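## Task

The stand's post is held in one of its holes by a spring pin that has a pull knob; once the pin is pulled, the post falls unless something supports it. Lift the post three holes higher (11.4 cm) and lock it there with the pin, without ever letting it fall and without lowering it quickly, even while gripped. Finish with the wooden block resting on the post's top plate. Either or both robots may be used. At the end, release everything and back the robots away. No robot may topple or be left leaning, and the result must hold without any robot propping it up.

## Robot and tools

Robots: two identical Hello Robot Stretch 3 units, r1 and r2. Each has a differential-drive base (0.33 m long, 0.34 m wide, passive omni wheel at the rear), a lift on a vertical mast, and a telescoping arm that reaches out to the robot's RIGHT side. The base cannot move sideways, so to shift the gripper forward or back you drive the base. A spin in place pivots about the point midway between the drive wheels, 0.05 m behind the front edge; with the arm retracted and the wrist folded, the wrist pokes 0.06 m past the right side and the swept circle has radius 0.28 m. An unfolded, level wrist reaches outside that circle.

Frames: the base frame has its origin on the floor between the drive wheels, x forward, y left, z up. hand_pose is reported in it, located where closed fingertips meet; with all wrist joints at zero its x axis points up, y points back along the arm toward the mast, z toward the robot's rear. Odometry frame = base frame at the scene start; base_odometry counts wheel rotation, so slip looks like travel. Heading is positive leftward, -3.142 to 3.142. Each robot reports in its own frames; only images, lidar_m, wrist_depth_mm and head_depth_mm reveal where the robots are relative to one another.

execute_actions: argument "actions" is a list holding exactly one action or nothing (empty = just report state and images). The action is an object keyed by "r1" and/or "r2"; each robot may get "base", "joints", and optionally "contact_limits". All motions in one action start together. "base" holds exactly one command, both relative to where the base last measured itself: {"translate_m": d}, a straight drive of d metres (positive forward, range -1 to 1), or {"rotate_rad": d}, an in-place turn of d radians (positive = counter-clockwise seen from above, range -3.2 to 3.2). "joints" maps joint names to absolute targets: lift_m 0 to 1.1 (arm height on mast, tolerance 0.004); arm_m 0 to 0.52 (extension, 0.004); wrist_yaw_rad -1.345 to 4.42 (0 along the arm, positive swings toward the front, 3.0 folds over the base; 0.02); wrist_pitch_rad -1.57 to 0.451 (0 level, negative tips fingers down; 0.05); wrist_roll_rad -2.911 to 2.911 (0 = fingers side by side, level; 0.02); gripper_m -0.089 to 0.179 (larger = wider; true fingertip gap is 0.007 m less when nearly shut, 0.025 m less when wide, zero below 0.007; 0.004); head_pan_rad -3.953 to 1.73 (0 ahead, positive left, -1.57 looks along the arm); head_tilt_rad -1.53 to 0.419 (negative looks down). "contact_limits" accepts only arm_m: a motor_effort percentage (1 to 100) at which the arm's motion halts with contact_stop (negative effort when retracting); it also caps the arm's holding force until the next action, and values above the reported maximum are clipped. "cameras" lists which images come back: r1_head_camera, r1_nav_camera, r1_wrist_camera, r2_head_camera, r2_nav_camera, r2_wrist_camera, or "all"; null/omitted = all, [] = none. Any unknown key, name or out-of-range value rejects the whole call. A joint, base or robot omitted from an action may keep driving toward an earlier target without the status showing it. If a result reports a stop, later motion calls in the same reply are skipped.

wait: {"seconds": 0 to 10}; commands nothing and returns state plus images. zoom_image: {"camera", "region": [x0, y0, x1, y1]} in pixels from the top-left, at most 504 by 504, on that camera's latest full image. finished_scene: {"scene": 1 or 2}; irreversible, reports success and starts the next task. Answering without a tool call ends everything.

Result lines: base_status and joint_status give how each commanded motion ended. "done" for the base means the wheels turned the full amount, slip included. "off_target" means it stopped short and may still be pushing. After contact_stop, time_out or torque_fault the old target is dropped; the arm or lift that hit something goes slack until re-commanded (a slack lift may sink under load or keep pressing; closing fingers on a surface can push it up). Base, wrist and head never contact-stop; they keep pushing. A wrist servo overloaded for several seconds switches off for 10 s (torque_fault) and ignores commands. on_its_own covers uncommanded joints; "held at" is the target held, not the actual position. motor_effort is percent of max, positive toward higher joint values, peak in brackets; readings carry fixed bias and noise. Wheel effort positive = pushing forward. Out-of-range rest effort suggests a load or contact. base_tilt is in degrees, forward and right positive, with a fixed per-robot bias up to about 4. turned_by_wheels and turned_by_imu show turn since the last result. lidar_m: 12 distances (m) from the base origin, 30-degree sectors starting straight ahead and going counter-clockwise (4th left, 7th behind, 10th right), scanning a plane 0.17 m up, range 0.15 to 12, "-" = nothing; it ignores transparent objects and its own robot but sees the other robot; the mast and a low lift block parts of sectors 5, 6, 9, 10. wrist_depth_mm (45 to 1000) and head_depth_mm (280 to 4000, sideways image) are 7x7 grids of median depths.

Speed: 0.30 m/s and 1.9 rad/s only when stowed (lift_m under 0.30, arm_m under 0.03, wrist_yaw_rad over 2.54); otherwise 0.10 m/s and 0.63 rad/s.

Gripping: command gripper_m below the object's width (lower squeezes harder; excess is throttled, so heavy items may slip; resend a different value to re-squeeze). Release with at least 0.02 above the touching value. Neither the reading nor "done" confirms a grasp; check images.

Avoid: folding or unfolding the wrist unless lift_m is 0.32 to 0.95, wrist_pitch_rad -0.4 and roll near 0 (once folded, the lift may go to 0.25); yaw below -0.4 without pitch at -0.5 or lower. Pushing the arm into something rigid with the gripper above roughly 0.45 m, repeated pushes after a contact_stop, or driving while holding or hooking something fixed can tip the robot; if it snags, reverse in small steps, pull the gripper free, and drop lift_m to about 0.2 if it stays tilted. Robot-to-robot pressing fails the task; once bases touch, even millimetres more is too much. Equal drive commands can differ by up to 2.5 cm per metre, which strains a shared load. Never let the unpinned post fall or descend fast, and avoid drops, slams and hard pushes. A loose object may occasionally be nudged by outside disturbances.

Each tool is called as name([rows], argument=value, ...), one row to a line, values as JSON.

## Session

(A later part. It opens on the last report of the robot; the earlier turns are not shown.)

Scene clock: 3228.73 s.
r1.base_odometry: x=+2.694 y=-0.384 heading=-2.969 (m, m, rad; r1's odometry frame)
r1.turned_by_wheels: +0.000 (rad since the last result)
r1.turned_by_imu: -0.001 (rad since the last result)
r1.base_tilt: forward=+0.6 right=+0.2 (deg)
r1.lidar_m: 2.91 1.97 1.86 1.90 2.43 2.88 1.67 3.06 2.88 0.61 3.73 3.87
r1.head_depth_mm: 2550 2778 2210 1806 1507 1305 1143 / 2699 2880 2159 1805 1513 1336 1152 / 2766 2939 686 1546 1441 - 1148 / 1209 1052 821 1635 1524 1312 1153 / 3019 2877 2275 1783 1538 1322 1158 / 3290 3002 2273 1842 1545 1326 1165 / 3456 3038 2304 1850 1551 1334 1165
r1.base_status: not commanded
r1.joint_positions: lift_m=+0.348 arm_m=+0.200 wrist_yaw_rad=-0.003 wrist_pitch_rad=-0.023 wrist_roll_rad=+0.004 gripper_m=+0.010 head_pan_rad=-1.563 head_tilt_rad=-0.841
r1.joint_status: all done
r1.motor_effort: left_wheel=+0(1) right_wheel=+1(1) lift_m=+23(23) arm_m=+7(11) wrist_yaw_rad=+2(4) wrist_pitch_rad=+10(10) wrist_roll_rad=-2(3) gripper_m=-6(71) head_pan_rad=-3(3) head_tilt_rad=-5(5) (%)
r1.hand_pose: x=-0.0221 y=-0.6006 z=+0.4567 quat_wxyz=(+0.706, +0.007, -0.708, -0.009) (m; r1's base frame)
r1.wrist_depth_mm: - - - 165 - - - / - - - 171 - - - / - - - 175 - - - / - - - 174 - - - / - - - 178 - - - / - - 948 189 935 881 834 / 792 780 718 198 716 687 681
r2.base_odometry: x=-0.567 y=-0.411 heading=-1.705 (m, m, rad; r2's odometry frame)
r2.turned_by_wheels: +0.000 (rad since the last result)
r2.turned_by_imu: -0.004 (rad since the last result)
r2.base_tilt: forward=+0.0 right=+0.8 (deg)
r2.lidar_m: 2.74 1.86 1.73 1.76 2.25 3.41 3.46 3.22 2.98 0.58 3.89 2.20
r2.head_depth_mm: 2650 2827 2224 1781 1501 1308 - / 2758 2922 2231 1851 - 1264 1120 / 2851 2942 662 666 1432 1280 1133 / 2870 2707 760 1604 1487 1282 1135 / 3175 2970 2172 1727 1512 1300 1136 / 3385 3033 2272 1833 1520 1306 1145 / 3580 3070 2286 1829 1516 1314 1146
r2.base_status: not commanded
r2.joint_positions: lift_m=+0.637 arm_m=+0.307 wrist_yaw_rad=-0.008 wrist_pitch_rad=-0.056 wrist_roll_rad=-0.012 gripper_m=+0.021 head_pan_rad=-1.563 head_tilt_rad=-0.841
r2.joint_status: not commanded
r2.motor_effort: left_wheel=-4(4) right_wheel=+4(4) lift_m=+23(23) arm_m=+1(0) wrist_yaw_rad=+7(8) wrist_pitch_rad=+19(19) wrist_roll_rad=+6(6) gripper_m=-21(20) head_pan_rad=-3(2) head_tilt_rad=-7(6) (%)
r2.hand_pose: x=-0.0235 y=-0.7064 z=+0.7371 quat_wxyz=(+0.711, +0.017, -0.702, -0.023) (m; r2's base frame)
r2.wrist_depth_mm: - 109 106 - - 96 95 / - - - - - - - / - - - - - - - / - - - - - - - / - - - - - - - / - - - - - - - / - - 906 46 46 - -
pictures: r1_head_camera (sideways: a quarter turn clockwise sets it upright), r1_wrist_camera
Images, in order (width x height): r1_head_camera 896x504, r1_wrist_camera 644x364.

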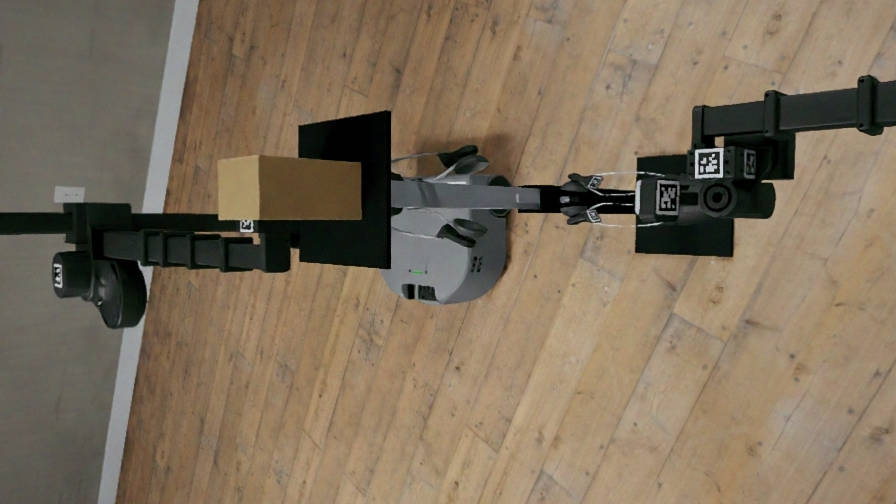

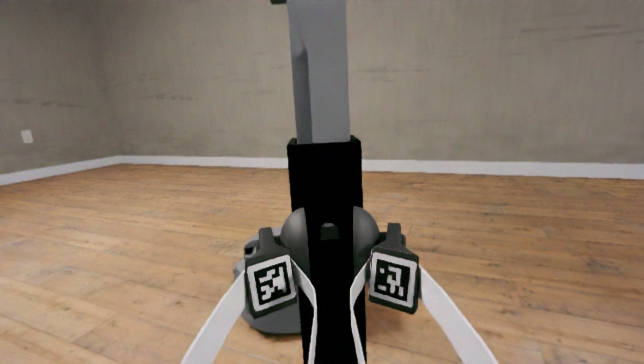

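execute_actions([
  {"r1": {"joints": {"gripper_m": -0.089}}},
], cameras=[])

execute_actions([
  {"r1": {"joints": {"arm_m": 0.192, "gripper_m": -0.088}}},
], cameras=["r1_wrist_camera"])

execute_actions([
  {"r1": {"joints": {"gripper_m": -0.089}}, "r2": {"joints": {"lift_m": 0.647}}},
], cameras=["r1_wrist_camera", "r1_head_camera"])

zoom_image(camera="r1_head_camera", region=[500, 150, 660, 250])

Scene clock: 3250.33 s.
r1.base_odometry: x=+2.694 y=-0.384 heading=-2.969 (m, m, rad; r1's odometry frame)
r1.turned_by_wheels: +0.000 (rad since the last result)
r1.turned_by_imu: +0.000 (rad since the last result)
r1.base_tilt: forward=+0.6 right=+0.3 (deg)
r1.lidar_m: 2.92 1.97 1.86 1.90 2.43 2.89 1.67 3.06 2.88 0.61 3.73 3.86
r1.head_depth_mm: 2553 2756 2200 1795 1518 1306 1143 / 2657 2863 2150 1800 1515 1332 1150 / 2766 2930 685 1545 1456 - 1152 / 1206 1048 821 1633 1536 1310 1159 / 3020 2864 2264 1787 1533 1319 1160 / 3262 3018 2287 1845 1537 1327 1165 / 3489 3067 2288 1855 1550 1327 1164
r1.base_status: not commanded
r1.joint_positions: lift_m=+0.348 arm_m=+0.201 wrist_yaw_rad=-0.002 wrist_pitch_rad=-0.022 wrist_roll_rad=+0.004 gripper_m=-0.087 head_pan_rad=-1.563 head_tilt_rad=-0.841
r1.joint_status: all done
r1.motor_effort: left_wheel=+0(0) right_wheel=+1(1) lift_m=+23(23) arm_m=-1(7) wrist_yaw_rad=+3(4) wrist_pitch_rad=+10(10) wrist_roll_rad=-2(2) gripper_m=-40(100) head_pan_rad=-3(3) head_tilt_rad=-5(6) (%)
r1.hand_pose: x=-0.0221 y=-0.6012 z=+0.4567 quat_wxyz=(+0.706, +0.007, -0.708, -0.009) (m; r1's base frame)
r1.wrist_depth_mm: - - - 164 - - - / - - - 171 - - - / - - - 174 - - - / - - - 173 - - - / - - - 153 - - - / - - 971 188 943 904 851 / 786 768 749 199 699 693 675
r2.base_odometry: x=-0.567 y=-0.411 heading=-1.705 (m, m, rad; r2's odometry frame)
r2.turned_by_wheels: +0.000 (rad since the last result)
r2.turned_by_imu: -0.001 (rad since the last result)
r2.base_tilt: forward=+0.0 right=+0.8 (deg)
r2.lidar_m: 2.74 1.86 1.73 1.76 2.24 3.40 3.44 3.24 2.98 0.59 3.89 2.20
r2.head_depth_mm: 2616 2818 2201 1769 1494 1311 - / 2752 2956 2235 1827 - 1254 1123 / 2877 2957 660 669 1430 1286 1132 / 2903 2710 762 1601 1466 1278 1138 / 3162 2982 2187 1740 1522 1307 1137 / 3379 3016 2272 1817 1526 1312 1140 / 3547 3059 2283 1834 1521 1308 1142
r2.base_status: not commanded
r2.joint_positions: lift_m=+0.637 arm_m=+0.307 wrist_yaw_rad=-0.008 wrist_pitch_rad=-0.056 wrist_roll_rad=-0.012 gripper_m=+0.021 head_pan_rad=-1.563 head_tilt_rad=-0.841
r2.joint_status: not commanded
r2.motor_effort: left_wheel=-3(3) right_wheel=+4(4) lift_m=+23(23) arm_m=+0(0) wrist_yaw_rad=+7(7) wrist_pitch_rad=+19(19) wrist_roll_rad=+7(7) gripper_m=-19(19) head_pan_rad=-3(2) head_tilt_rad=-6(6) (%)
r2.hand_pose: x=-0.0235 y=-0.7064 z=+0.7371 quat_wxyz=(+0.711, +0.017, -0.702, -0.023) (m; r2's base frame)
r2.wrist_depth_mm: - 109 106 - - 96 95 / - - - - - - - / - - - - - - - / - - - - - - - / - - - - - - - / - - - - - - - / - - 897 46 46 - -
pictures: none
No camera images: the call's "cameras" was empty. Leave "cameras" out to get every camera's image.

Scene clock: 3251.40 s.
r1.base_odometry: x=+2.694 y=-0.384 heading=-2.969 (m, m, rad; r1's odometry frame)
r1.turned_by_wheels: +0.000 (rad since the last result)
r1.turned_by_imu: +0.000 (rad since the last result)
r1.base_tilt: forward=+0.6 right=+0.3 (deg)
r1.lidar_m: 2.92 1.97 1.86 1.89 2.44 2.89 1.67 3.09 2.88 0.62 3.74 3.86
r1.head_depth_mm: 2563 2769 2202 1797 1512 1306 1143 / 2666 2873 2136 1798 1521 1338 1145 / 2772 2929 685 1545 1455 - 1137 / 1209 1049 821 1636 1530 1303 1156 / 3038 2855 2285 1784 1542 1320 1160 / 3266 3026 2280 1830 1544 1327 1160 / 3493 3040 2276 1855 1552 1332 1168
r1.base_status: not commanded
r1.joint_positions: lift_m=+0.348 arm_m=+0.193 wrist_yaw_rad=-0.002 wrist_pitch_rad=-0.020 wrist_roll_rad=+0.004 gripper_m=-0.082 head_pan_rad=-1.563 head_tilt_rad=-0.841
r1.joint_status: gripper_m off_target (ended at -0.082, target -0.088); the others done
r1.on_its_own: arm_m is at rest, and its effort (-17) is outside its rest range (-14 to +14)
r1.motor_effort: left_wheel=+1(2) right_wheel=-1(1) lift_m=+23(23) arm_m=-17(19) wrist_yaw_rad=+3(3) wrist_pitch_rad=+9(10) wrist_roll_rad=-2(2) gripper_m=-38(40) head_pan_rad=-3(3) head_tilt_rad=-5(5) (%)
r1.hand_pose: x=-0.0220 y=-0.5940 z=+0.4574 quat_wxyz=(+0.706, +0.007, -0.708, -0.008) (m; r1's base frame)
r1.wrist_depth_mm: - - - 171 - - - / - - - 178 - - - / - - - 182 - - - / - - - 181 - - - / - - - 183 - - - / - - 963 194 949 891 876 / 793 765 716 203 708 695 701
r2.base_odometry: x=-0.567 y=-0.411 heading=-1.705 (m, m, rad; r2's odometry frame)
r2.turned_by_wheels: +0.000 (rad since the last result)
r2.turned_by_imu: +0.000 (rad since the last result)
r2.base_tilt: forward=+0.0 right=+0.8 (deg)
r2.lidar_m: 2.74 1.86 1.73 1.76 2.26 3.40 3.47 3.23 2.98 0.59 3.87 2.20
r2.head_depth_mm: 2630 2752 2175 1792 1487 1305 - / 2757 2921 2222 1851 - 1268 1112 / 2851 2936 659 666 1437 1276 1131 / 2890 2705 761 1606 1473 1291 1136 / 3148 2969 2172 1725 1511 1310 1137 / 3362 3013 2279 1813 1528 1303 1138 / 3553 3038 2302 1822 1523 1311 1149
r2.base_status: not commanded
r2.joint_positions: lift_m=+0.637 arm_m=+0.307 wrist_yaw_rad=-0.008 wrist_pitch_rad=-0.056 wrist_roll_rad=-0.012 gripper_m=+0.021 head_pan_rad=-1.563 head_tilt_rad=-0.841
r2.joint_status: not commanded
r2.motor_effort: left_wheel=-4(3) right_wheel=+4(4) lift_m=+23(22) arm_m=+0(0) wrist_yaw_rad=+8(7) wrist_pitch_rad=+19(20) wrist_roll_rad=+6(7) gripper_m=-20(19) head_pan_rad=-3(3) head_tilt_rad=-6(6) (%)
r2.hand_pose: x=-0.0235 y=-0.7064 z=+0.7371 quat_wxyz=(+0.711, +0.017, -0.702, -0.023) (m; r2's base frame)
r2.wrist_depth_mm: - 109 106 - - 96 95 / - - - - - - - / - - - - - - - / - - - - - - - / - - - - - - - / - - - - - - - / - - 905 46 46 - -
pictures: r1_wrist_camera
Images, in order (width x height): r1_wrist_camera 644x364.

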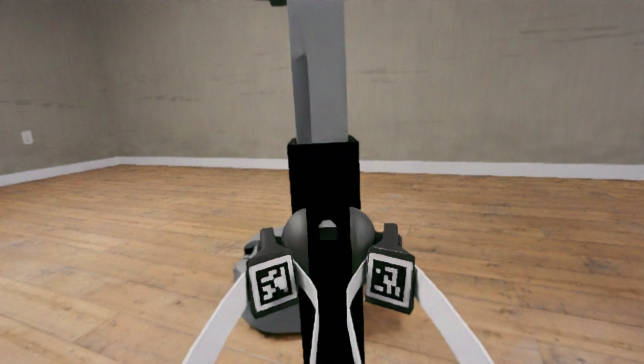

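Scene clock: 3252.13 s.
r1.base_odometry: x=+2.694 y=-0.384 heading=-2.969 (m, m, rad; r1's odometry frame)
r1.turned_by_wheels: +0.000 (rad since the last result)
r1.turned_by_imu: +0.000 (rad since the last result)
r1.base_tilt: forward=+0.6 right=+0.3 (deg)
r1.lidar_m: 2.92 1.97 1.87 1.90 2.43 2.90 1.68 3.08 2.88 0.62 3.75 3.85
r1.head_depth_mm: 2556 2767 2198 1794 1507 1301 1148 / 2660 2883 2158 1805 1515 1330 1149 / 2771 2935 675 1578 1457 - 1134 / 1195 1034 821 1626 1526 1305 1158 / 3012 2949 2275 1787 1538 1321 1157 / 3266 3009 2291 1847 1539 1328 1164 / 3477 3051 2298 1851 1550 1329 1168
r1.base_status: not commanded
r1.joint_positions: lift_m=+0.348 arm_m=+0.193 wrist_yaw_rad=-0.002 wrist_pitch_rad=-0.020 wrist_roll_rad=+0.004 gripper_m=-0.087 head_pan_rad=-1.563 head_tilt_rad=-0.841
r1.joint_status: all done
r1.on_its_own: arm_m is at rest, and its effort (-16) is outside its rest range (-14 to +14)
r1.motor_effort: left_wheel=+2(1) right_wheel=-1(0) lift_m=+23(24) arm_m=-16(16) wrist_yaw_rad=+3(2) wrist_pitch_rad=+8(9) wrist_roll_rad=-3(2) gripper_m=-40(72) head_pan_rad=-3(3) head_tilt_rad=-6(5) (%)
r1.hand_pose: x=-0.0220 y=-0.5940 z=+0.4574 quat_wxyz=(+0.706, +0.007, -0.708, -0.008) (m; r1's base frame)
r1.wrist_depth_mm: - - - 171 - - - / - - - 178 - - - / - - - 182 - - - / - - - 181 - - - / - - - 183 - - - / - - 968 194 943 907 868 / 801 763 728 206 722 695 701
r2.base_odometry: x=-0.567 y=-0.411 heading=-1.705 (m, m, rad; r2's odometry frame)
r2.turned_by_wheels: +0.000 (rad since the last result)
r2.turned_by_imu: +0.000 (rad since the last result)
r2.base_tilt: forward=+0.0 right=+0.8 (deg)
r2.lidar_m: 2.74 1.85 1.73 1.75 2.25 3.39 3.45 3.23 2.98 0.59 3.90 2.20
r2.head_depth_mm: 2668 2799 2197 1784 1485 1302 - / 2770 2922 2228 1836 - 1273 1126 / 2872 2995 661 - 1444 1286 1131 / 2920 2737 744 1600 1477 1278 1136 / 3168 3013 2195 1724 1509 1301 1138 / 3385 3014 2279 1816 1523 1305 1143 / 3543 3024 2294 1824 1533 1316 1147
r2.base_status: not commanded
r2.joint_positions: lift_m=+0.646 arm_m=+0.307 wrist_yaw_rad=-0.008 wrist_pitch_rad=-0.056 wrist_roll_rad=-0.012 gripper_m=+0.021 head_pan_rad=-1.563 head_tilt_rad=-0.841
r2.joint_status: all done
r2.motor_effort: left_wheel=-4(4) right_wheel=+5(4) lift_m=+33(35) arm_m=+1(1) wrist_yaw_rad=+8(7) wrist_pitch_rad=+20(19) wrist_roll_rad=+7(7) gripper_m=-19(20) head_pan_rad=-2(3) head_tilt_rad=-6(6) (%)
r2.hand_pose: x=-0.0235 y=-0.7064 z=+0.7468 quat_wxyz=(+0.711, +0.017, -0.702, -0.023) (m; r2's base frame)
r2.wrist_depth_mm: - 109 106 - - 96 95 / - - - - - - - / - - - - - - - / - - - - - - - / - - - - - - - / - - - - - - - / - - 900 46 46 - -
pictures: r1_head_camera (sideways: a quarter turn clockwise sets it upright), r1_wrist_camera
Images, in order (width x height): r1_head_camera 896x504, r1_wrist_camera 644x364.

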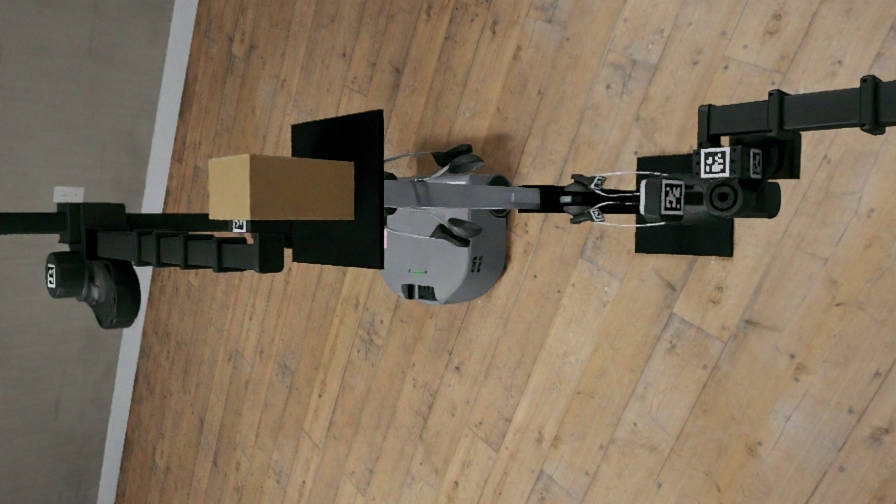

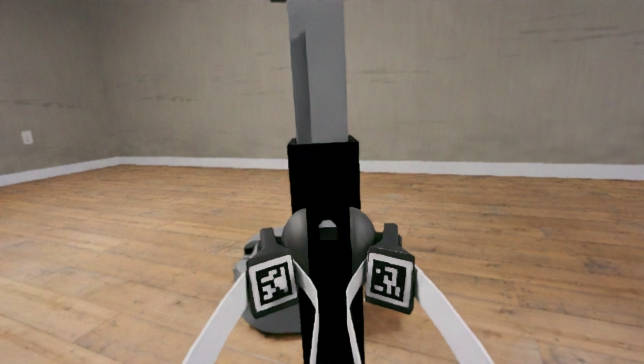

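Region (500, 150, 660, 250) of r1_head_camera's 896x504 image, scaled by 3.150, with more detail than that image has; it fills the top 315 rows of this view, and the rest is white.

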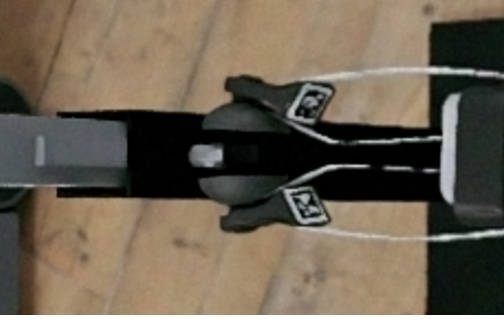

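execute_actions([
  {"r1": {"joints": {"gripper_m": 0.01, "arm_m": 0.2005}}, "r2": {"joints": {"lift_m": 0.655}}},
], cameras=["r1_wrist_camera", "r1_head_camera"])

zoom_image(camera="r1_head_camera", region=[500, 150, 660, 250])

Scene clock: 3267.57 s.
r1.base_odometry: x=+2.694 y=-0.384 heading=-2.969 (m, m, rad; r1's odometry frame)
r1.turned_by_wheels: +0.000 (rad since the last result)
r1.turned_by_imu: -0.001 (rad since the last result)
r1.base_tilt: forward=+0.6 right=+0.3 (deg)
r1.lidar_m: 2.91 1.97 1.86 1.90 2.43 2.89 1.67 3.08 2.88 0.61 3.76 3.86
r1.head_depth_mm: 2560 2783 2201 1785 1510 1300 1144 / 2683 2851 2151 1807 1519 1334 1150 / 2766 2921 669 1551 1438 - 1148 / 1188 1012 762 1638 1536 1313 1156 / 3009 2977 2272 1782 1534 1322 1157 / 3265 3021 2284 1833 1543 1324 1160 / 3480 3035 2286 1856 1555 1336 1169
r1.base_status: not commanded
r1.joint_positions: lift_m=+0.348 arm_m=+0.200 wrist_yaw_rad=-0.003 wrist_pitch_rad=-0.024 wrist_roll_rad=+0.004 gripper_m=+0.010 head_pan_rad=-1.563 head_tilt_rad=-0.841
r1.joint_status: all done
r1.motor_effort: left_wheel=+0(1) right_wheel=+2(2) lift_m=+23(23) arm_m=+7(12) wrist_yaw_rad=+3(3) wrist_pitch_rad=+10(11) wrist_roll_rad=-3(2) gripper_m=-6(71) head_pan_rad=-4(3) head_tilt_rad=-5(5) (%)
r1.hand_pose: x=-0.0221 y=-0.6005 z=+0.4565 quat_wxyz=(+0.706, +0.008, -0.708, -0.010) (m; r1's base frame)
r1.wrist_depth_mm: - - - 165 - - - / - - - 171 - - - / - - - 176 - - - / - - - 174 - - - / - - - 179 - - - / - - 971 189 961 912 863 / 812 751 726 197 719 702 688
r2.base_odometry: x=-0.567 y=-0.411 heading=-1.705 (m, m, rad; r2's odometry frame)
r2.turned_by_wheels: +0.000 (rad since the last result)
r2.turned_by_imu: -0.004 (rad since the last result)
r2.base_tilt: forward=+0.0 right=+0.8 (deg)
r2.lidar_m: 2.74 1.86 1.73 1.76 2.25 3.41 3.45 3.21 2.98 0.59 3.92 2.20
r2.head_depth_mm: 2629 2873 2218 1782 1507 1310 - / 2771 2887 2206 1871 - 1289 1137 / 2890 2922 659 - 1448 1285 1130 / 2887 1417 710 1598 1479 1290 1132 / 3177 2982 2177 1729 1515 1298 1142 / 3350 2997 2266 1825 1522 1319 1139 / 3531 3059 2281 1833 1524 1308 1147
r2.base_status: not commanded
r2.joint_positions: lift_m=+0.654 arm_m=+0.307 wrist_yaw_rad=-0.008 wrist_pitch_rad=-0.056 wrist_roll_rad=-0.012 gripper_m=+0.021 head_pan_rad=-1.563 head_tilt_rad=-0.841
r2.joint_status: all done
r2.motor_effort: left_wheel=-4(4) right_wheel=+5(5) lift_m=+40(43) arm_m=+1(0) wrist_yaw_rad=+7(7) wrist_pitch_rad=+19(19) wrist_roll_rad=+6(7) gripper_m=-19(20) head_pan_rad=-2(2) head_tilt_rad=-6(7) (%)
r2.hand_pose: x=-0.0234 y=-0.7064 z=+0.7544 quat_wxyz=(+0.711, +0.017, -0.702, -0.023) (m; r2's base frame)
r2.wrist_depth_mm: - 110 106 - - 96 95 / - - - - - - - / - - - - - - - / - - - - - - - / - - - - - - - / - - - - - - - / - - 894 46 46 - -
pictures: r1_head_camera (sideways: a quarter turn clockwise sets it upright), r1_wrist_camera
Images, in order (width x height): r1_head_camera 896x504, r1_wrist_camera 644x364.

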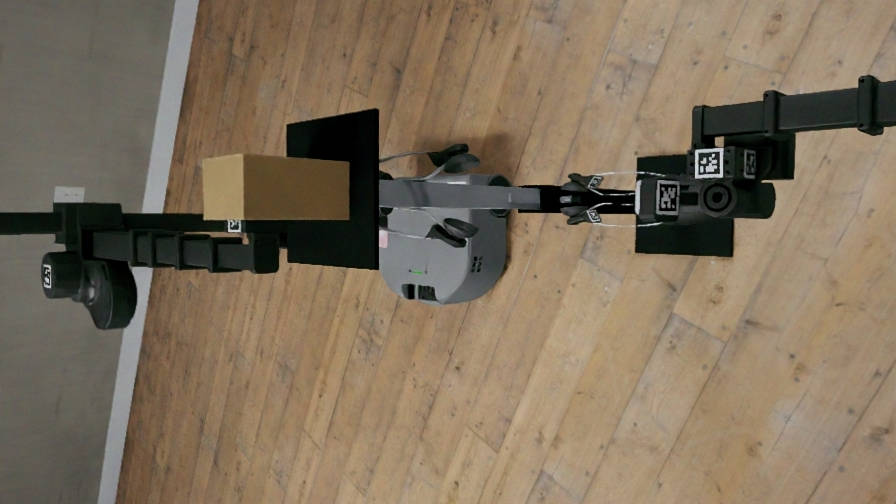

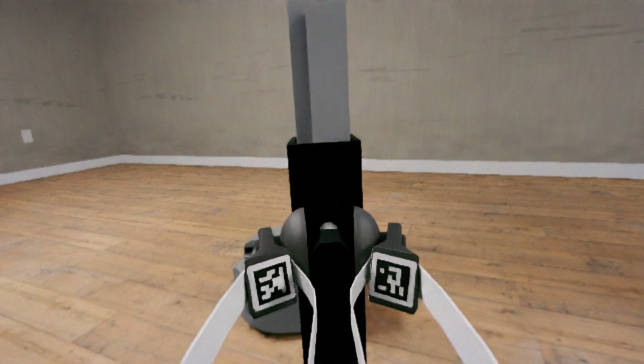

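Region (500, 150, 660, 250) of r1_head_camera's 896x504 image, scaled by 3.150, with more detail than that image has; it fills the top 315 rows of this view, and the rest is white.

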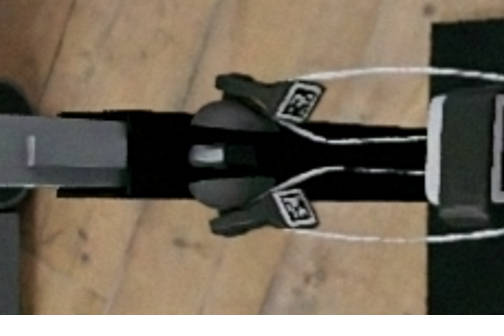

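execute_actions([
  {"r1": {"joints": {"gripper_m": -0.089}}},
], cameras=[])

execute_actions([
  {"r1": {"joints": {"arm_m": 0.197, "gripper_m": -0.088}}},
], cameras=["r1_wrist_camera"])

execute_actions([
  {"r1": {"joints": {"gripper_m": -0.089}}, "r2": {"joints": {"lift_m": 0.695}}},
], cameras=["r1_wrist_camera"])

execute_actions([
  {"r1": {"joints": {"gripper_m": -0.088}}, "r2": {"joints": {"lift_m": 0.735}}},
], cameras=["r1_wrist_camera", "r1_head_camera"])

Scene clock: 3281.23 s.
r1.base_odometry: x=+2.694 y=-0.384 heading=-2.969 (m, m, rad; r1's odometry frame)
r1.turned_by_wheels: +0.000 (rad since the last result)
r1.turned_by_imu: +0.000 (rad since the last result)
r1.base_tilt: forward=+0.6 right=+0.3 (deg)
r1.lidar_m: 2.92 1.97 1.86 1.89 2.44 2.89 1.67 3.06 2.88 0.62 3.72 3.86
r1.head_depth_mm: 2567 2748 2201 1789 1509 1300 1144 / 2677 2833 2144 1808 1521 1335 1150 / 2776 2930 667 1593 1454 - 1154 / 1185 1013 758 1633 1530 1309 1160 / 3002 2964 2272 1793 1537 1328 1158 / 3282 2988 2299 1845 1544 1327 1165 / 3448 3060 2284 1847 1556 1333 1167
r1.base_status: not commanded
r1.joint_positions: lift_m=+0.348 arm_m=+0.201 wrist_yaw_rad=-0.002 wrist_pitch_rad=-0.023 wrist_roll_rad=+0.004 gripper_m=-0.087 head_pan_rad=-1.563 head_tilt_rad=-0.841
r1.joint_status: all done
r1.motor_effort: left_wheel=+0(1) right_wheel=+1(2) lift_m=+23(23) arm_m=-5(7) wrist_yaw_rad=+3(3) wrist_pitch_rad=+10(10) wrist_roll_rad=-2(2) gripper_m=-40(100) head_pan_rad=-3(3) head_tilt_rad=-5(5) (%)
r1.hand_pose: x=-0.0221 y=-0.6015 z=+0.4566 quat_wxyz=(+0.706, +0.008, -0.708, -0.009) (m; r1's base frame)
r1.wrist_depth_mm: - - - 164 - - - / - - - 169 - - - / - - - 173 - - - / - - - 173 - - - / - - - 152 - - - / - - 965 142 919 895 852 / 780 771 735 195 707 705 685
r2.base_odometry: x=-0.567 y=-0.411 heading=-1.705 (m, m, rad; r2's odometry frame)
r2.turned_by_wheels: +0.000 (rad since the last result)
r2.turned_by_imu: -0.001 (rad since the last result)
r2.base_tilt: forward=+0.1 right=+0.8 (deg)
r2.lidar_m: 2.73 1.86 1.73 1.76 2.25 3.40 3.45 3.22 2.98 0.59 3.91 2.20
r2.head_depth_mm: 2643 2812 2208 1772 1516 1309 - / 2759 2919 2239 1887 - 1290 1126 / 2884 2983 658 - 1467 1285 1136 / 2880 1426 709 1599 1478 1279 1135 / 3177 3003 2172 1729 1514 1298 1138 / 3405 3020 2280 1835 1522 1306 1142 / 3526 3079 2301 1818 1535 1312 1149
r2.base_status: not commanded
r2.joint_positions: lift_m=+0.654 arm_m=+0.307 wrist_yaw_rad=-0.008 wrist_pitch_rad=-0.056 wrist_roll_rad=-0.013 gripper_m=+0.021 head_pan_rad=-1.563 head_tilt_rad=-0.841
r2.joint_status: not commanded
r2.motor_effort: left_wheel=-4(4) right_wheel=+5(5) lift_m=+34(40) arm_m=+0(1) wrist_yaw_rad=+8(8) wrist_pitch_rad=+19(20) wrist_roll_rad=+7(7) gripper_m=-20(19) head_pan_rad=-2(2) head_tilt_rad=-6(6) (%)
r2.hand_pose: x=-0.0235 y=-0.7064 z=+0.7546 quat_wxyz=(+0.711, +0.017, -0.702, -0.023) (m; r2's base frame)
r2.wrist_depth_mm: - 109 106 - - 96 95 / - - - - - - - / - - - - - - - / - - - - - - - / - - - - - - - / - - - - - - - / - - 914 46 46 - -
pictures: none
No camera images: the call's "cameras" was empty. Leave "cameras" out to get every camera's image.

Scene clock: 3281.93 s.
r1.base_odometry: x=+2.694 y=-0.384 heading=-2.969 (m, m, rad; r1's odometry frame)
r1.turned_by_wheels: +0.000 (rad since the last result)
r1.turned_by_imu: +0.000 (rad since the last result)
r1.base_tilt: forward=+0.6 right=+0.3 (deg)
r1.lidar_m: 2.91 1.98 1.87 1.89 2.44 2.90 1.67 3.08 2.89 0.61 3.76 3.85
r1.head_depth_mm: 2575 2763 2217 1795 1505 1303 1142 / 2705 2869 2140 1808 1518 1335 1151 / 2760 2902 665 1586 1448 - 1150 / 1185 1009 757 1638 1537 1308 1154 / 3049 2947 2269 1796 1537 1316 1161 / 3262 2981 2288 1851 1539 1331 1164 / 3480 3030 2289 1852 1545 1334 1162
r1.base_status: not commanded
r1.joint_positions: lift_m=+0.348 arm_m=+0.199 wrist_yaw_rad=-0.002 wrist_pitch_rad=-0.022 wrist_roll_rad=+0.004 gripper_m=-0.085 head_pan_rad=-1.563 head_tilt_rad=-0.841
r1.joint_status: all done
r1.on_its_own: arm_m is at rest, and its effort (-20) is outside its rest range (-14 to +14)
r1.motor_effort: left_wheel=+2(2) right_wheel=-1(1) lift_m=+24(23) arm_m=-20(21) wrist_yaw_rad=+2(3) wrist_pitch_rad=+10(10) wrist_roll_rad=-2(2) gripper_m=-7(39) head_pan_rad=-3(4) head_tilt_rad=-5(5) (%)
r1.hand_pose: x=-0.0219 y=-0.5992 z=+0.4570 quat_wxyz=(+0.706, +0.007, -0.708, -0.009) (m; r1's base frame)
r1.wrist_depth_mm: - - - 165 - - - / - - - 172 - - - / - - - 176 - - - / - - - 175 - - - / - - - 153 - - - / - - 964 144 917 903 851 / 780 758 721 198 707 696 684
r2.base_odometry: x=-0.567 y=-0.411 heading=-1.705 (m, m, rad; r2's odometry frame)
r2.turned_by_wheels: +0.000 (rad since the last result)
r2.turned_by_imu: +0.000 (rad since the last result)
r2.base_tilt: forward=+0.1 right=+0.8 (deg)
r2.lidar_m: 2.74 1.86 1.73 1.76 2.24 3.40 3.44 3.23 2.98 0.58 3.88 2.20
r2.head_depth_mm: 2651 2775 2214 1777 1504 1306 - / 2742 2933 2212 1896 - 1290 1128 / 2851 2986 659 - 1452 1279 1139 / 2871 1425 707 1601 1468 1284 1137 / 3150 3042 2184 1715 1513 1294 1142 / 3334 3053 2261 1811 1519 1304 1155 / 3550 3035 2289 1824 1527 1302 1150
r2.base_status: not commanded
r2.joint_positions: lift_m=+0.654 arm_m=+0.307 wrist_yaw_rad=-0.008 wrist_pitch_rad=-0.056 wrist_roll_rad=-0.013 gripper_m=+0.021 head_pan_rad=-1.563 head_tilt_rad=-0.841
r2.joint_status: not commanded
r2.motor_effort: left_wheel=-4(4) right_wheel=+5(5) lift_m=+34(34) arm_m=+1(1) wrist_yaw_rad=+8(7) wrist_pitch_rad=+19(20) wrist_roll_rad=+7(6) gripper_m=-20(19) head_pan_rad=-3(2) head_tilt_rad=-6(6) (%)
r2.hand_pose: x=-0.0235 y=-0.7064 z=+0.7546 quat_wxyz=(+0.711, +0.017, -0.702, -0.023) (m; r2's base frame)
r2.wrist_depth_mm: - 109 106 - - 96 96 / - - - - - - - / - - - - - - - / - - - - - - - / - - - - - - - / - - - - - - - / - - 896 46 46 - -
pictures: r1_wrist_camera
Images, in order (width x height): r1_wrist_camera 644x364.

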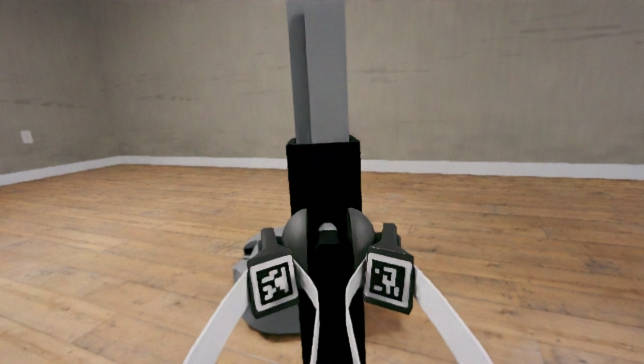

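Scene clock: 3283.10 s.
r1.base_odometry: x=+2.694 y=-0.384 heading=-2.969 (m, m, rad; r1's odometry frame)
r1.turned_by_wheels: +0.000 (rad since the last result)
r1.turned_by_imu: +0.000 (rad since the last result)
r1.base_tilt: forward=+0.6 right=+0.3 (deg)
r1.lidar_m: 2.92 1.97 1.86 1.90 2.43 2.89 1.67 3.06 2.88 0.61 3.75 3.86
r1.head_depth_mm: 2567 2766 2209 1792 1508 1302 1146 / 2686 2855 2091 1807 1517 1332 1147 / 2772 613 658 1588 1448 - 1149 / 1162 915 735 1602 1529 1310 1153 / 3017 2976 2265 1789 1544 1323 1164 / 3288 2989 2284 1829 1547 1326 1167 / 3473 3042 2293 1851 1546 1337 1163
r1.base_status: not commanded
r1.joint_positions: lift_m=+0.348 arm_m=+0.199 wrist_yaw_rad=-0.002 wrist_pitch_rad=-0.022 wrist_roll_rad=+0.004 gripper_m=-0.083 head_pan_rad=-1.563 head_tilt_rad=-0.841
r1.joint_status: gripper_m off_target (ended at -0.083, target -0.089)
r1.on_its_own: arm_m is at rest, and its effort (-19) is outside its rest range (-14 to +14)
r1.motor_effort: left_wheel=+2(2) right_wheel=-1(1) lift_m=+23(23) arm_m=-19(20) wrist_yaw_rad=+2(2) wrist_pitch_rad=+9(9) wrist_roll_rad=-3(2) gripper_m=-38(64) head_pan_rad=-3(3) head_tilt_rad=-6(4) (%)
r1.hand_pose: x=-0.0219 y=-0.5992 z=+0.4570 quat_wxyz=(+0.706, +0.007, -0.708, -0.009) (m; r1's base frame)
r1.wrist_depth_mm: - - - 165 - - - / - - - 172 - - - / - - - 176 - - - / - - - 176 - - - / - - - 152 - - - / - - 974 144 911 878 877 / 762 757 723 197 719 702 699
r2.base_odometry: x=-0.567 y=-0.411 heading=-1.705 (m, m, rad; r2's odometry frame)
r2.turned_by_wheels: +0.000 (rad since the last result)
r2.turned_by_imu: +0.000 (rad since the last result)
r2.base_tilt: forward=+0.0 right=+0.8 (deg)
r2.lidar_m: 2.74 1.86 1.73 1.76 2.25 3.40 3.45 3.23 2.98 0.59 3.90 2.20
r2.head_depth_mm: 2635 2802 2205 1792 1524 - - / 2714 2951 2179 - 1497 1281 1132 / 2864 2834 628 - 1460 1273 1134 / 2950 1411 661 1619 1478 1289 1140 / 3164 3002 2195 1727 1513 1298 1140 / 3356 3013 2282 1819 1523 1296 1145 / 3540 3053 2280 1828 1533 1315 1145
r2.base_status: not commanded
r2.joint_positions: lift_m=+0.694 arm_m=+0.307 wrist_yaw_rad=-0.008 wrist_pitch_rad=-0.056 wrist_roll_rad=-0.013 gripper_m=+0.021 head_pan_rad=-1.563 head_tilt_rad=-0.841
r2.joint_status: all done
r2.motor_effort: left_wheel=-4(4) right_wheel=+5(5) lift_m=+33(34) arm_m=+0(0) wrist_yaw_rad=+7(8) wrist_pitch_rad=+20(20) wrist_roll_rad=+7(7) gripper_m=-19(19) head_pan_rad=-3(2) head_tilt_rad=-6(7) (%)
r2.hand_pose: x=-0.0235 y=-0.7064 z=+0.7946 quat_wxyz=(+0.711, +0.017, -0.702, -0.023) (m; r2's base frame)
r2.wrist_depth_mm: - 109 106 - - 96 95 / - - - - - - - / - - - - - - - / - - - - - - - / - - - - - - - / - - - - - - - / - - 394 46 46 - -
pictures: r1_wrist_camera
Images, in order (width x height): r1_wrist_camera 644x364.

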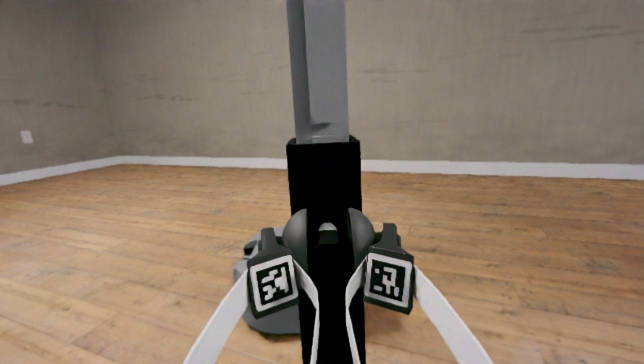

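Scene clock: 3284.27 s.
r1.base_odometry: x=+2.694 y=-0.384 heading=-2.969 (m, m, rad; r1's odometry frame)
r1.turned_by_wheels: +0.000 (rad since the last result)
r1.turned_by_imu: +0.000 (rad since the last result)
r1.base_tilt: forward=+0.6 right=+0.3 (deg)
r1.lidar_m: 2.91 1.97 1.86 1.89 2.44 2.89 1.67 3.06 2.88 0.62 3.75 3.87
r1.head_depth_mm: 2564 2762 2211 1792 1511 1299 1142 / 2690 2883 2082 1808 1517 1332 1141 / 2730 574 697 1594 1455 - 1150 / 1123 785 1718 1598 1529 1307 1156 / 3032 2992 2264 1785 1534 1323 1165 / 3313 2983 2270 1840 1535 1323 1166 / 3457 3031 2309 1840 1555 1331 1163
r1.base_status: not commanded
r1.joint_positions: lift_m=+0.348 arm_m=+0.199 wrist_yaw_rad=-0.002 wrist_pitch_rad=-0.022 wrist_roll_rad=+0.004 gripper_m=-0.082 head_pan_rad=-1.563 head_tilt_rad=-0.841
r1.joint_status: gripper_m off_target (ended at -0.082, target -0.088)
r1.on_its_own: arm_m is at rest, and its effort (-20) is outside its rest range (-14 to +14)
r1.motor_effort: left_wheel=+1(2) right_wheel=-1(1) lift_m=+24(24) arm_m=-20(20) wrist_yaw_rad=+1(2) wrist_pitch_rad=+9(9) wrist_roll_rad=-2(2) gripper_m=-38(59) head_pan_rad=-3(3) head_tilt_rad=-4(5) (%)
r1.hand_pose: x=-0.0219 y=-0.5992 z=+0.4570 quat_wxyz=(+0.706, +0.007, -0.708, -0.009) (m; r1's base frame)
r1.wrist_depth_mm: - - - 167 - - - / - - - 172 - - - / - - - 176 - - - / - - - 176 - - - / - - - 153 - - - / - - 960 144 920 879 863 / 775 758 740 200 703 695 683
r2.base_odometry: x=-0.567 y=-0.411 heading=-1.705 (m, m, rad; r2's odometry frame)
r2.turned_by_wheels: +0.000 (rad since the last result)
r2.turned_by_imu: +0.000 (rad since the last result)
r2.base_tilt: forward=+0.0 right=+0.8 (deg)
r2.lidar_m: 2.74 1.86 1.73 1.76 2.24 3.39 3.46 3.22 2.98 0.58 3.92 2.19
r2.head_depth_mm: 2618 2840 2214 1791 1529 - - / 2760 2882 2230 - 1487 1287 1131 / 2918 570 596 - 1476 1289 1135 / 2910 1395 637 1594 1480 1281 1133 / 3208 3006 2174 1749 1517 1301 1137 / 3356 2986 2273 1822 1525 1311 1142 / 3537 3056 2281 1848 1524 1312 1146
r2.base_status: not commanded
r2.joint_positions: lift_m=+0.734 arm_m=+0.307 wrist_yaw_rad=-0.008 wrist_pitch_rad=-0.056 wrist_roll_rad=-0.013 gripper_m=+0.021 head_pan_rad=-1.563 head_tilt_rad=-0.841
r2.joint_status: all done
r2.motor_effort: left_wheel=-4(4) right_wheel=+5(5) lift_m=+33(34) arm_m=+0(0) wrist_yaw_rad=+7(7) wrist_pitch_rad=+20(20) wrist_roll_rad=+7(7) gripper_m=-19(20) head_pan_rad=-3(2) head_tilt_rad=-7(6) (%)
r2.hand_pose: x=-0.0235 y=-0.7064 z=+0.8346 quat_wxyz=(+0.711, +0.017, -0.702, -0.023) (m; r2's base frame)
r2.wrist_depth_mm: - 109 106 - - 96 95 / - - - - - - - / - - - - - - - / - - - - - - - / - - - - - - - / - - - - - - - / - - - 46 46 - -
pictures: r1_head_camera (sideways: a quarter turn clockwise sets it upright), r1_wrist_camera
Images, in order (width x height): r1_head_camera 896x504, r1_wrist_camera 644x364.

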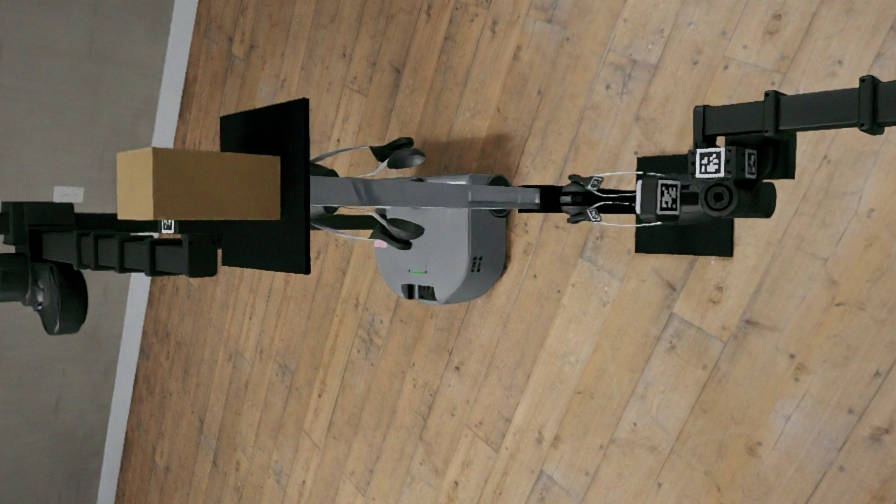

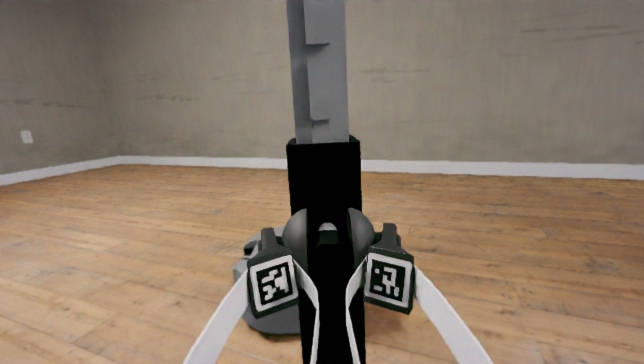

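execute_actions([
  {"r1": {"joints": {"gripper_m": 0.05}}},
], cameras=[])

execute_actions([
  {"r1": {"joints": {"arm_m": 0.12}}, "r2": {"joints": {"lift_m": 0.751}}},
], cameras=["r1_wrist_camera", "r1_head_camera"])

zoom_image(camera="r1_head_camera", region=[460, 150, 660, 250])

Scene clock: 3298.60 s.
r1.base_odometry: x=+2.693 y=-0.384 heading=-2.969 (m, m, rad; r1's odometry frame)
r1.turned_by_wheels: +0.000 (rad since the last result)
r1.turned_by_imu: -0.001 (rad since the last result)
r1.base_tilt: forward=+0.6 right=+0.2 (deg)
r1.lidar_m: 2.92 1.97 1.86 1.90 2.44 2.89 1.67 3.06 2.88 0.61 3.73 3.86
r1.head_depth_mm: 2566 2756 2210 1800 1507 1302 1143 / 2675 2873 2085 1802 1511 1338 1149 / 2736 575 698 1587 1426 - 1137 / 1128 788 1720 1597 1523 1305 1156 / 3035 2964 2268 1791 1544 1319 1159 / 3280 2990 2298 1837 1545 1327 1160 / 3453 3058 2300 1856 1549 1332 1165
r1.base_status: not commanded
r1.joint_positions: lift_m=+0.348 arm_m=+0.197 wrist_yaw_rad=-0.002 wrist_pitch_rad=-0.023 wrist_roll_rad=+0.004 gripper_m=+0.050 head_pan_rad=-1.563 head_tilt_rad=-0.841
r1.joint_status: all done
r1.motor_effort: left_wheel=+1(2) right_wheel=+0(0) lift_m=+24(23) arm_m=-1(10) wrist_yaw_rad=+3(3) wrist_pitch_rad=+10(10) wrist_roll_rad=-2(3) gripper_m=+0(80) head_pan_rad=-3(3) head_tilt_rad=-5(5) (%)
r1.hand_pose: x=-0.0221 y=-0.5977 z=+0.4567 quat_wxyz=(+0.706, +0.007, -0.708, -0.009) (m; r1's base frame)
r1.wrist_depth_mm: - - - 169 - - - / - - - 174 - - - / - - - 179 - - - / - - - 176 - - - / - - - 181 - - - / - - - 193 - 875 871 / 792 777 707 202 702 698 680
r2.base_odometry: x=-0.567 y=-0.411 heading=-1.705 (m, m, rad; r2's odometry frame)
r2.turned_by_wheels: +0.000 (rad since the last result)
r2.turned_by_imu: -0.004 (rad since the last result)
r2.base_tilt: forward=+0.0 right=+0.8 (deg)
r2.lidar_m: 2.74 1.86 1.73 1.76 2.25 3.40 3.46 3.24 2.97 0.59 3.89 2.20
r2.head_depth_mm: 2607 2803 2208 1784 1532 - - / 2777 2917 2240 - 1486 1291 1131 / 2873 569 598 - 1456 1278 1133 / 2921 1382 636 1614 1485 1281 1133 / 3163 2956 2178 1718 1511 1305 1135 / 3369 3027 2250 1823 1527 1300 1142 / 3516 3019 2270 1825 1531 1315 1143
r2.base_status: not commanded
r2.joint_positions: lift_m=+0.734 arm_m=+0.307 wrist_yaw_rad=-0.008 wrist_pitch_rad=-0.056 wrist_roll_rad=-0.013 gripper_m=+0.021 head_pan_rad=-1.563 head_tilt_rad=-0.841
r2.joint_status: not commanded
r2.motor_effort: left_wheel=-4(4) right_wheel=+5(5) lift_m=+33(33) arm_m=+0(0) wrist_yaw_rad=+7(7) wrist_pitch_rad=+20(20) wrist_roll_rad=+7(7) gripper_m=-19(19) head_pan_rad=-2(2) head_tilt_rad=-6(6) (%)
r2.hand_pose: x=-0.0235 y=-0.7064 z=+0.8346 quat_wxyz=(+0.711, +0.017, -0.702, -0.023) (m; r2's base frame)
r2.wrist_depth_mm: - 109 106 - - 96 95 / - - - - - - - / - - - - - - - / - - - - - - - / - - - - - - - / - - - - - - - / - - - 46 46 - -
pictures: none
No camera images: the call's "cameras" was empty. Leave "cameras" out to get every camera's image.

Scene clock: 3300.37 s.
r1.base_odometry: x=+2.693 y=-0.384 heading=-2.969 (m, m, rad; r1's odometry frame)
r1.turned_by_wheels: +0.000 (rad since the last result)
r1.turned_by_imu: +0.000 (rad since the last result)
r1.base_tilt: forward=+0.6 right=+0.3 (deg)
r1.lidar_m: 2.92 1.97 1.86 1.89 2.43 2.89 1.67 3.08 2.89 0.62 3.74 3.86
r1.head_depth_mm: 2558 2774 2220 1793 1510 1304 1144 / 2696 2865 2154 1798 1518 1304 1165 / 2668 574 716 1631 1458 1298 1107 / 1106 755 2054 1638 1536 1316 1157 / 3088 2979 2274 1792 1536 1329 1161 / 3276 3040 2293 1842 1546 1331 1163 / 3468 3048 2305 1860 1551 1332 1170
r1.base_status: not commanded
r1.joint_positions: lift_m=+0.348 arm_m=+0.120 wrist_yaw_rad=-0.002 wrist_pitch_rad=-0.023 wrist_roll_rad=+0.004 gripper_m=+0.050 head_pan_rad=-1.563 head_tilt_rad=-0.841
r1.joint_status: all done
r1.motor_effort: left_wheel=+0(1) right_wheel=+0(0) lift_m=+23(23) arm_m=-3(4) wrist_yaw_rad=+3(3) wrist_pitch_rad=+9(9) wrist_roll_rad=-2(2) gripper_m=+0(0) head_pan_rad=-4(3) head_tilt_rad=-5(4) (%)
r1.hand_pose: x=-0.0220 y=-0.5209 z=+0.4567 quat_wxyz=(+0.706, +0.007, -0.708, -0.009) (m; r1's base frame)
r1.wrist_depth_mm: - - - 894 - - - / - - - - - - - / - - - - - - - / - - - 258 - - - / - - - 267 - - - / - - - 279 - 907 863 / 775 762 747 688 727 694 699
r2.base_odometry: x=-0.567 y=-0.411 heading=-1.705 (m, m, rad; r2's odometry frame)
r2.turned_by_wheels: +0.000 (rad since the last result)
r2.turned_by_imu: +0.000 (rad since the last result)
r2.base_tilt: forward=+0.0 right=+0.9 (deg)
r2.lidar_m: 2.74 1.85 1.73 1.76 2.24 3.40 3.46 3.22 2.98 0.58 3.91 2.19
r2.head_depth_mm: 2650 2810 2228 1784 - - - / 2781 2923 2252 - 1478 1290 1125 / 2867 546 590 1648 1473 1283 1125 / 2883 1306 633 1615 1472 1279 1141 / 3186 3018 2196 1747 1517 1304 1140 / 3365 3031 2265 1815 1513 1299 1149 / 3531 3062 2288 1834 1531 1308 1147
r2.base_status: not commanded
r2.joint_positions: lift_m=+0.750 arm_m=+0.307 wrist_yaw_rad=-0.008 wrist_pitch_rad=-0.056 wrist_roll_rad=-0.013 gripper_m=+0.021 head_pan_rad=-1.563 head_tilt_rad=-0.841
r2.joint_status: all done
r2.motor_effort: left_wheel=-4(4) right_wheel=+5(5) lift_m=+37(38) arm_m=+0(0) wrist_yaw_rad=+8(8) wrist_pitch_rad=+19(20) wrist_roll_rad=+7(7) gripper_m=-19(19) head_pan_rad=-3(3) head_tilt_rad=-6(6) (%)
r2.hand_pose: x=-0.0235 y=-0.7064 z=+0.8504 quat_wxyz=(+0.711, +0.017, -0.702, -0.023) (m; r2's base frame)
r2.wrist_depth_mm: - 109 106 - - 96 95 / - - - - - - - / - - - - - - - / - - - - - - - / - - - - - - - / - - - - - - - / - - - 46 46 - -
pictures: r1_head_camera (sideways: a quarter turn clockwise sets it upright), r1_wrist_camera
Images, in order (width x height): r1_head_camera 896x504, r1_wrist_camera 644x364.

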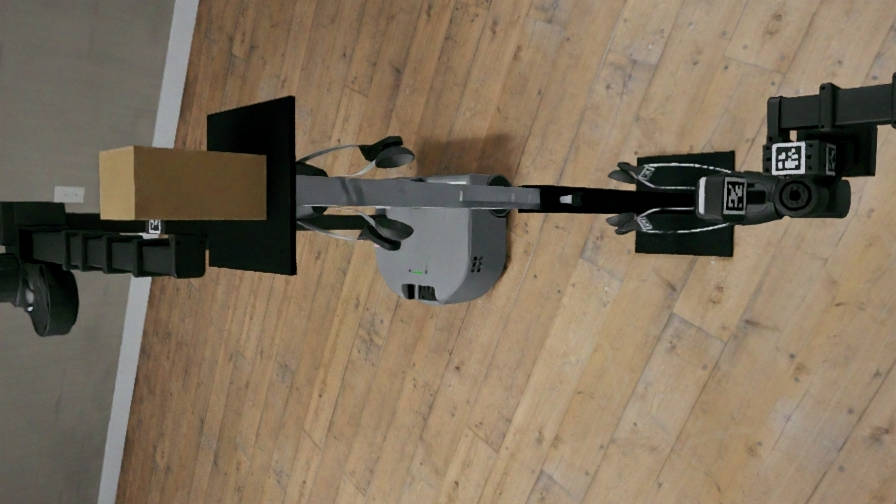

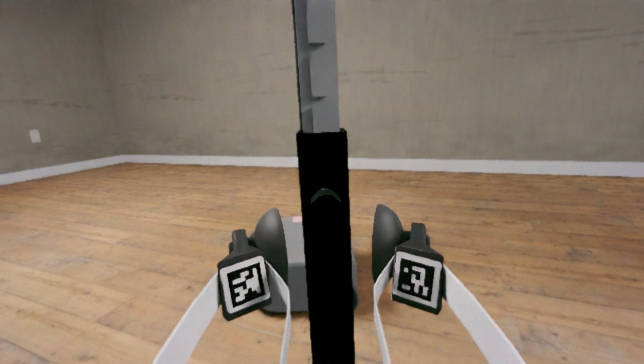

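Region (460, 150, 660, 250) of r1_head_camera's 896x504 image, scaled by 2.520, with more detail than that image has.

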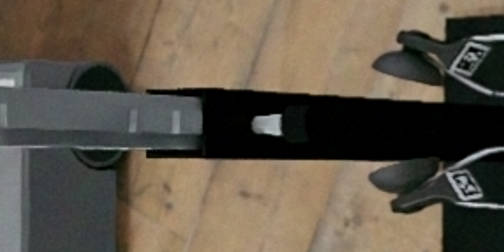

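execute_actions([
  {"r2": {"joints": {"lift_m": 0.7525}}},
], cameras=["r1_wrist_camera", "r1_head_camera"])

zoom_image(camera="r1_head_camera", region=[460, 150, 660, 250])

Scene clock: 3307.60 s.
r1.base_odometry: x=+2.693 y=-0.384 heading=-2.969 (m, m, rad; r1's odometry frame)
r1.turned_by_wheels: +0.000 (rad since the last result)
r1.turned_by_imu: +0.000 (rad since the last result)
r1.base_tilt: forward=+0.6 right=+0.3 (deg)
r1.lidar_m: 2.92 1.97 1.86 1.89 2.43 2.89 1.67 3.08 2.88 0.61 3.74 3.86
r1.head_depth_mm: 2579 2753 2214 1802 1509 1301 1142 / 2675 2877 2160 1801 1521 1304 1168 / 2668 573 715 1628 1458 1300 1105 / 1101 755 2056 1632 1534 1315 1153 / 3100 3006 2270 1786 1538 1323 1158 / 3251 3006 2289 1838 1547 1330 1170 / 3479 3055 2299 1849 1552 1332 1170
r1.base_status: not commanded
r1.joint_positions: lift_m=+0.348 arm_m=+0.120 wrist_yaw_rad=-0.002 wrist_pitch_rad=-0.023 wrist_roll_rad=+0.004 gripper_m=+0.050 head_pan_rad=-1.563 head_tilt_rad=-0.841
r1.joint_status: not commanded
r1.motor_effort: left_wheel=+1(1) right_wheel=+0(0) lift_m=+24(24) arm_m=-3(3) wrist_yaw_rad=+3(3) wrist_pitch_rad=+10(9) wrist_roll_rad=-2(2) gripper_m=+0(0) head_pan_rad=-3(3) head_tilt_rad=-5(5) (%)
r1.hand_pose: x=-0.0220 y=-0.5209 z=+0.4567 quat_wxyz=(+0.706, +0.007, -0.708, -0.009) (m; r1's base frame)
r1.wrist_depth_mm: - - - 900 - - - / - - - - - - - / - - - - - - - / - - - 261 - - - / - - - 267 - - - / - - - 278 - 883 862 / 775 763 730 673 721 715 685
r2.base_odometry: x=-0.567 y=-0.411 heading=-1.705 (m, m, rad; r2's odometry frame)
r2.turned_by_wheels: +0.000 (rad since the last result)
r2.turned_by_imu: -0.001 (rad since the last result)
r2.base_tilt: forward=+0.0 right=+0.8 (deg)
r2.lidar_m: 2.74 1.86 1.73 1.76 2.24 3.40 3.45 3.22 2.99 0.58 3.88 2.20
r2.head_depth_mm: 2628 2801 2240 1780 - - - / 2759 2918 2250 - 1491 1289 1130 / 2870 545 585 1649 1471 1289 1133 / 2933 1300 627 1624 1475 1287 1140 / 3181 2995 2194 1716 1521 1300 1137 / 3370 3036 2276 1827 1518 1309 1148 / 3503 3067 2293 1850 1514 1304 1147
r2.base_status: not commanded
r2.joint_positions: lift_m=+0.752 arm_m=+0.307 wrist_yaw_rad=-0.008 wrist_pitch_rad=-0.056 wrist_roll_rad=-0.013 gripper_m=+0.021 head_pan_rad=-1.563 head_tilt_rad=-0.841
r2.joint_status: all done
r2.motor_effort: left_wheel=-4(4) right_wheel=+5(5) lift_m=+32(40) arm_m=+0(0) wrist_yaw_rad=+8(8) wrist_pitch_rad=+20(20) wrist_roll_rad=+7(7) gripper_m=-20(19) head_pan_rad=-3(2) head_tilt_rad=-6(6) (%)
r2.hand_pose: x=-0.0236 y=-0.7064 z=+0.8522 quat_wxyz=(+0.711, +0.017, -0.702, -0.023) (m; r2's base frame)
r2.wrist_depth_mm: - 109 106 - - 96 95 / - - - - - - - / - - - - - - - / - - - - - - - / - - - - - - - / - - - - - - - / - - - 46 46 - -
pictures: r1_head_camera (sideways: a quarter turn clockwise sets it upright), r1_wrist_camera
Images, in order (width x height): r1_head_camera 896x504, r1_wrist_camera 644x364.

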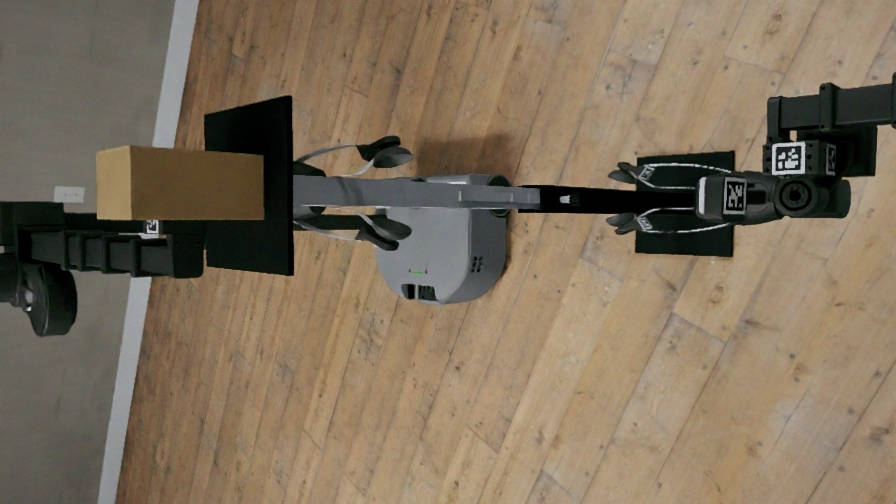

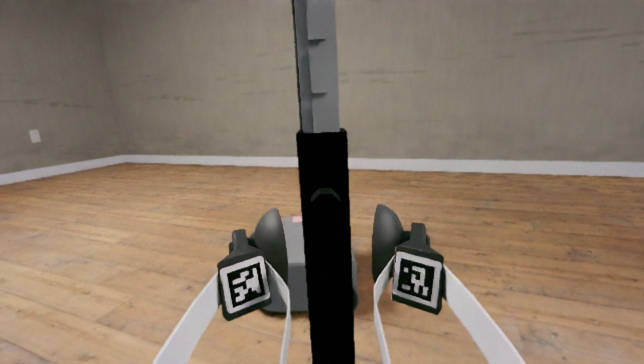

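Region (460, 150, 660, 250) of r1_head_camera's 896x504 image, scaled by 2.520, with more detail than that image has.

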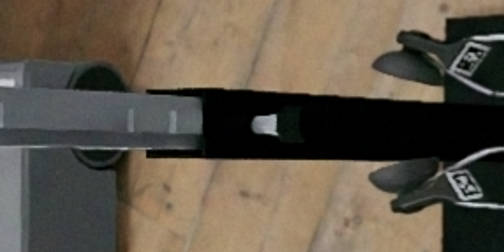

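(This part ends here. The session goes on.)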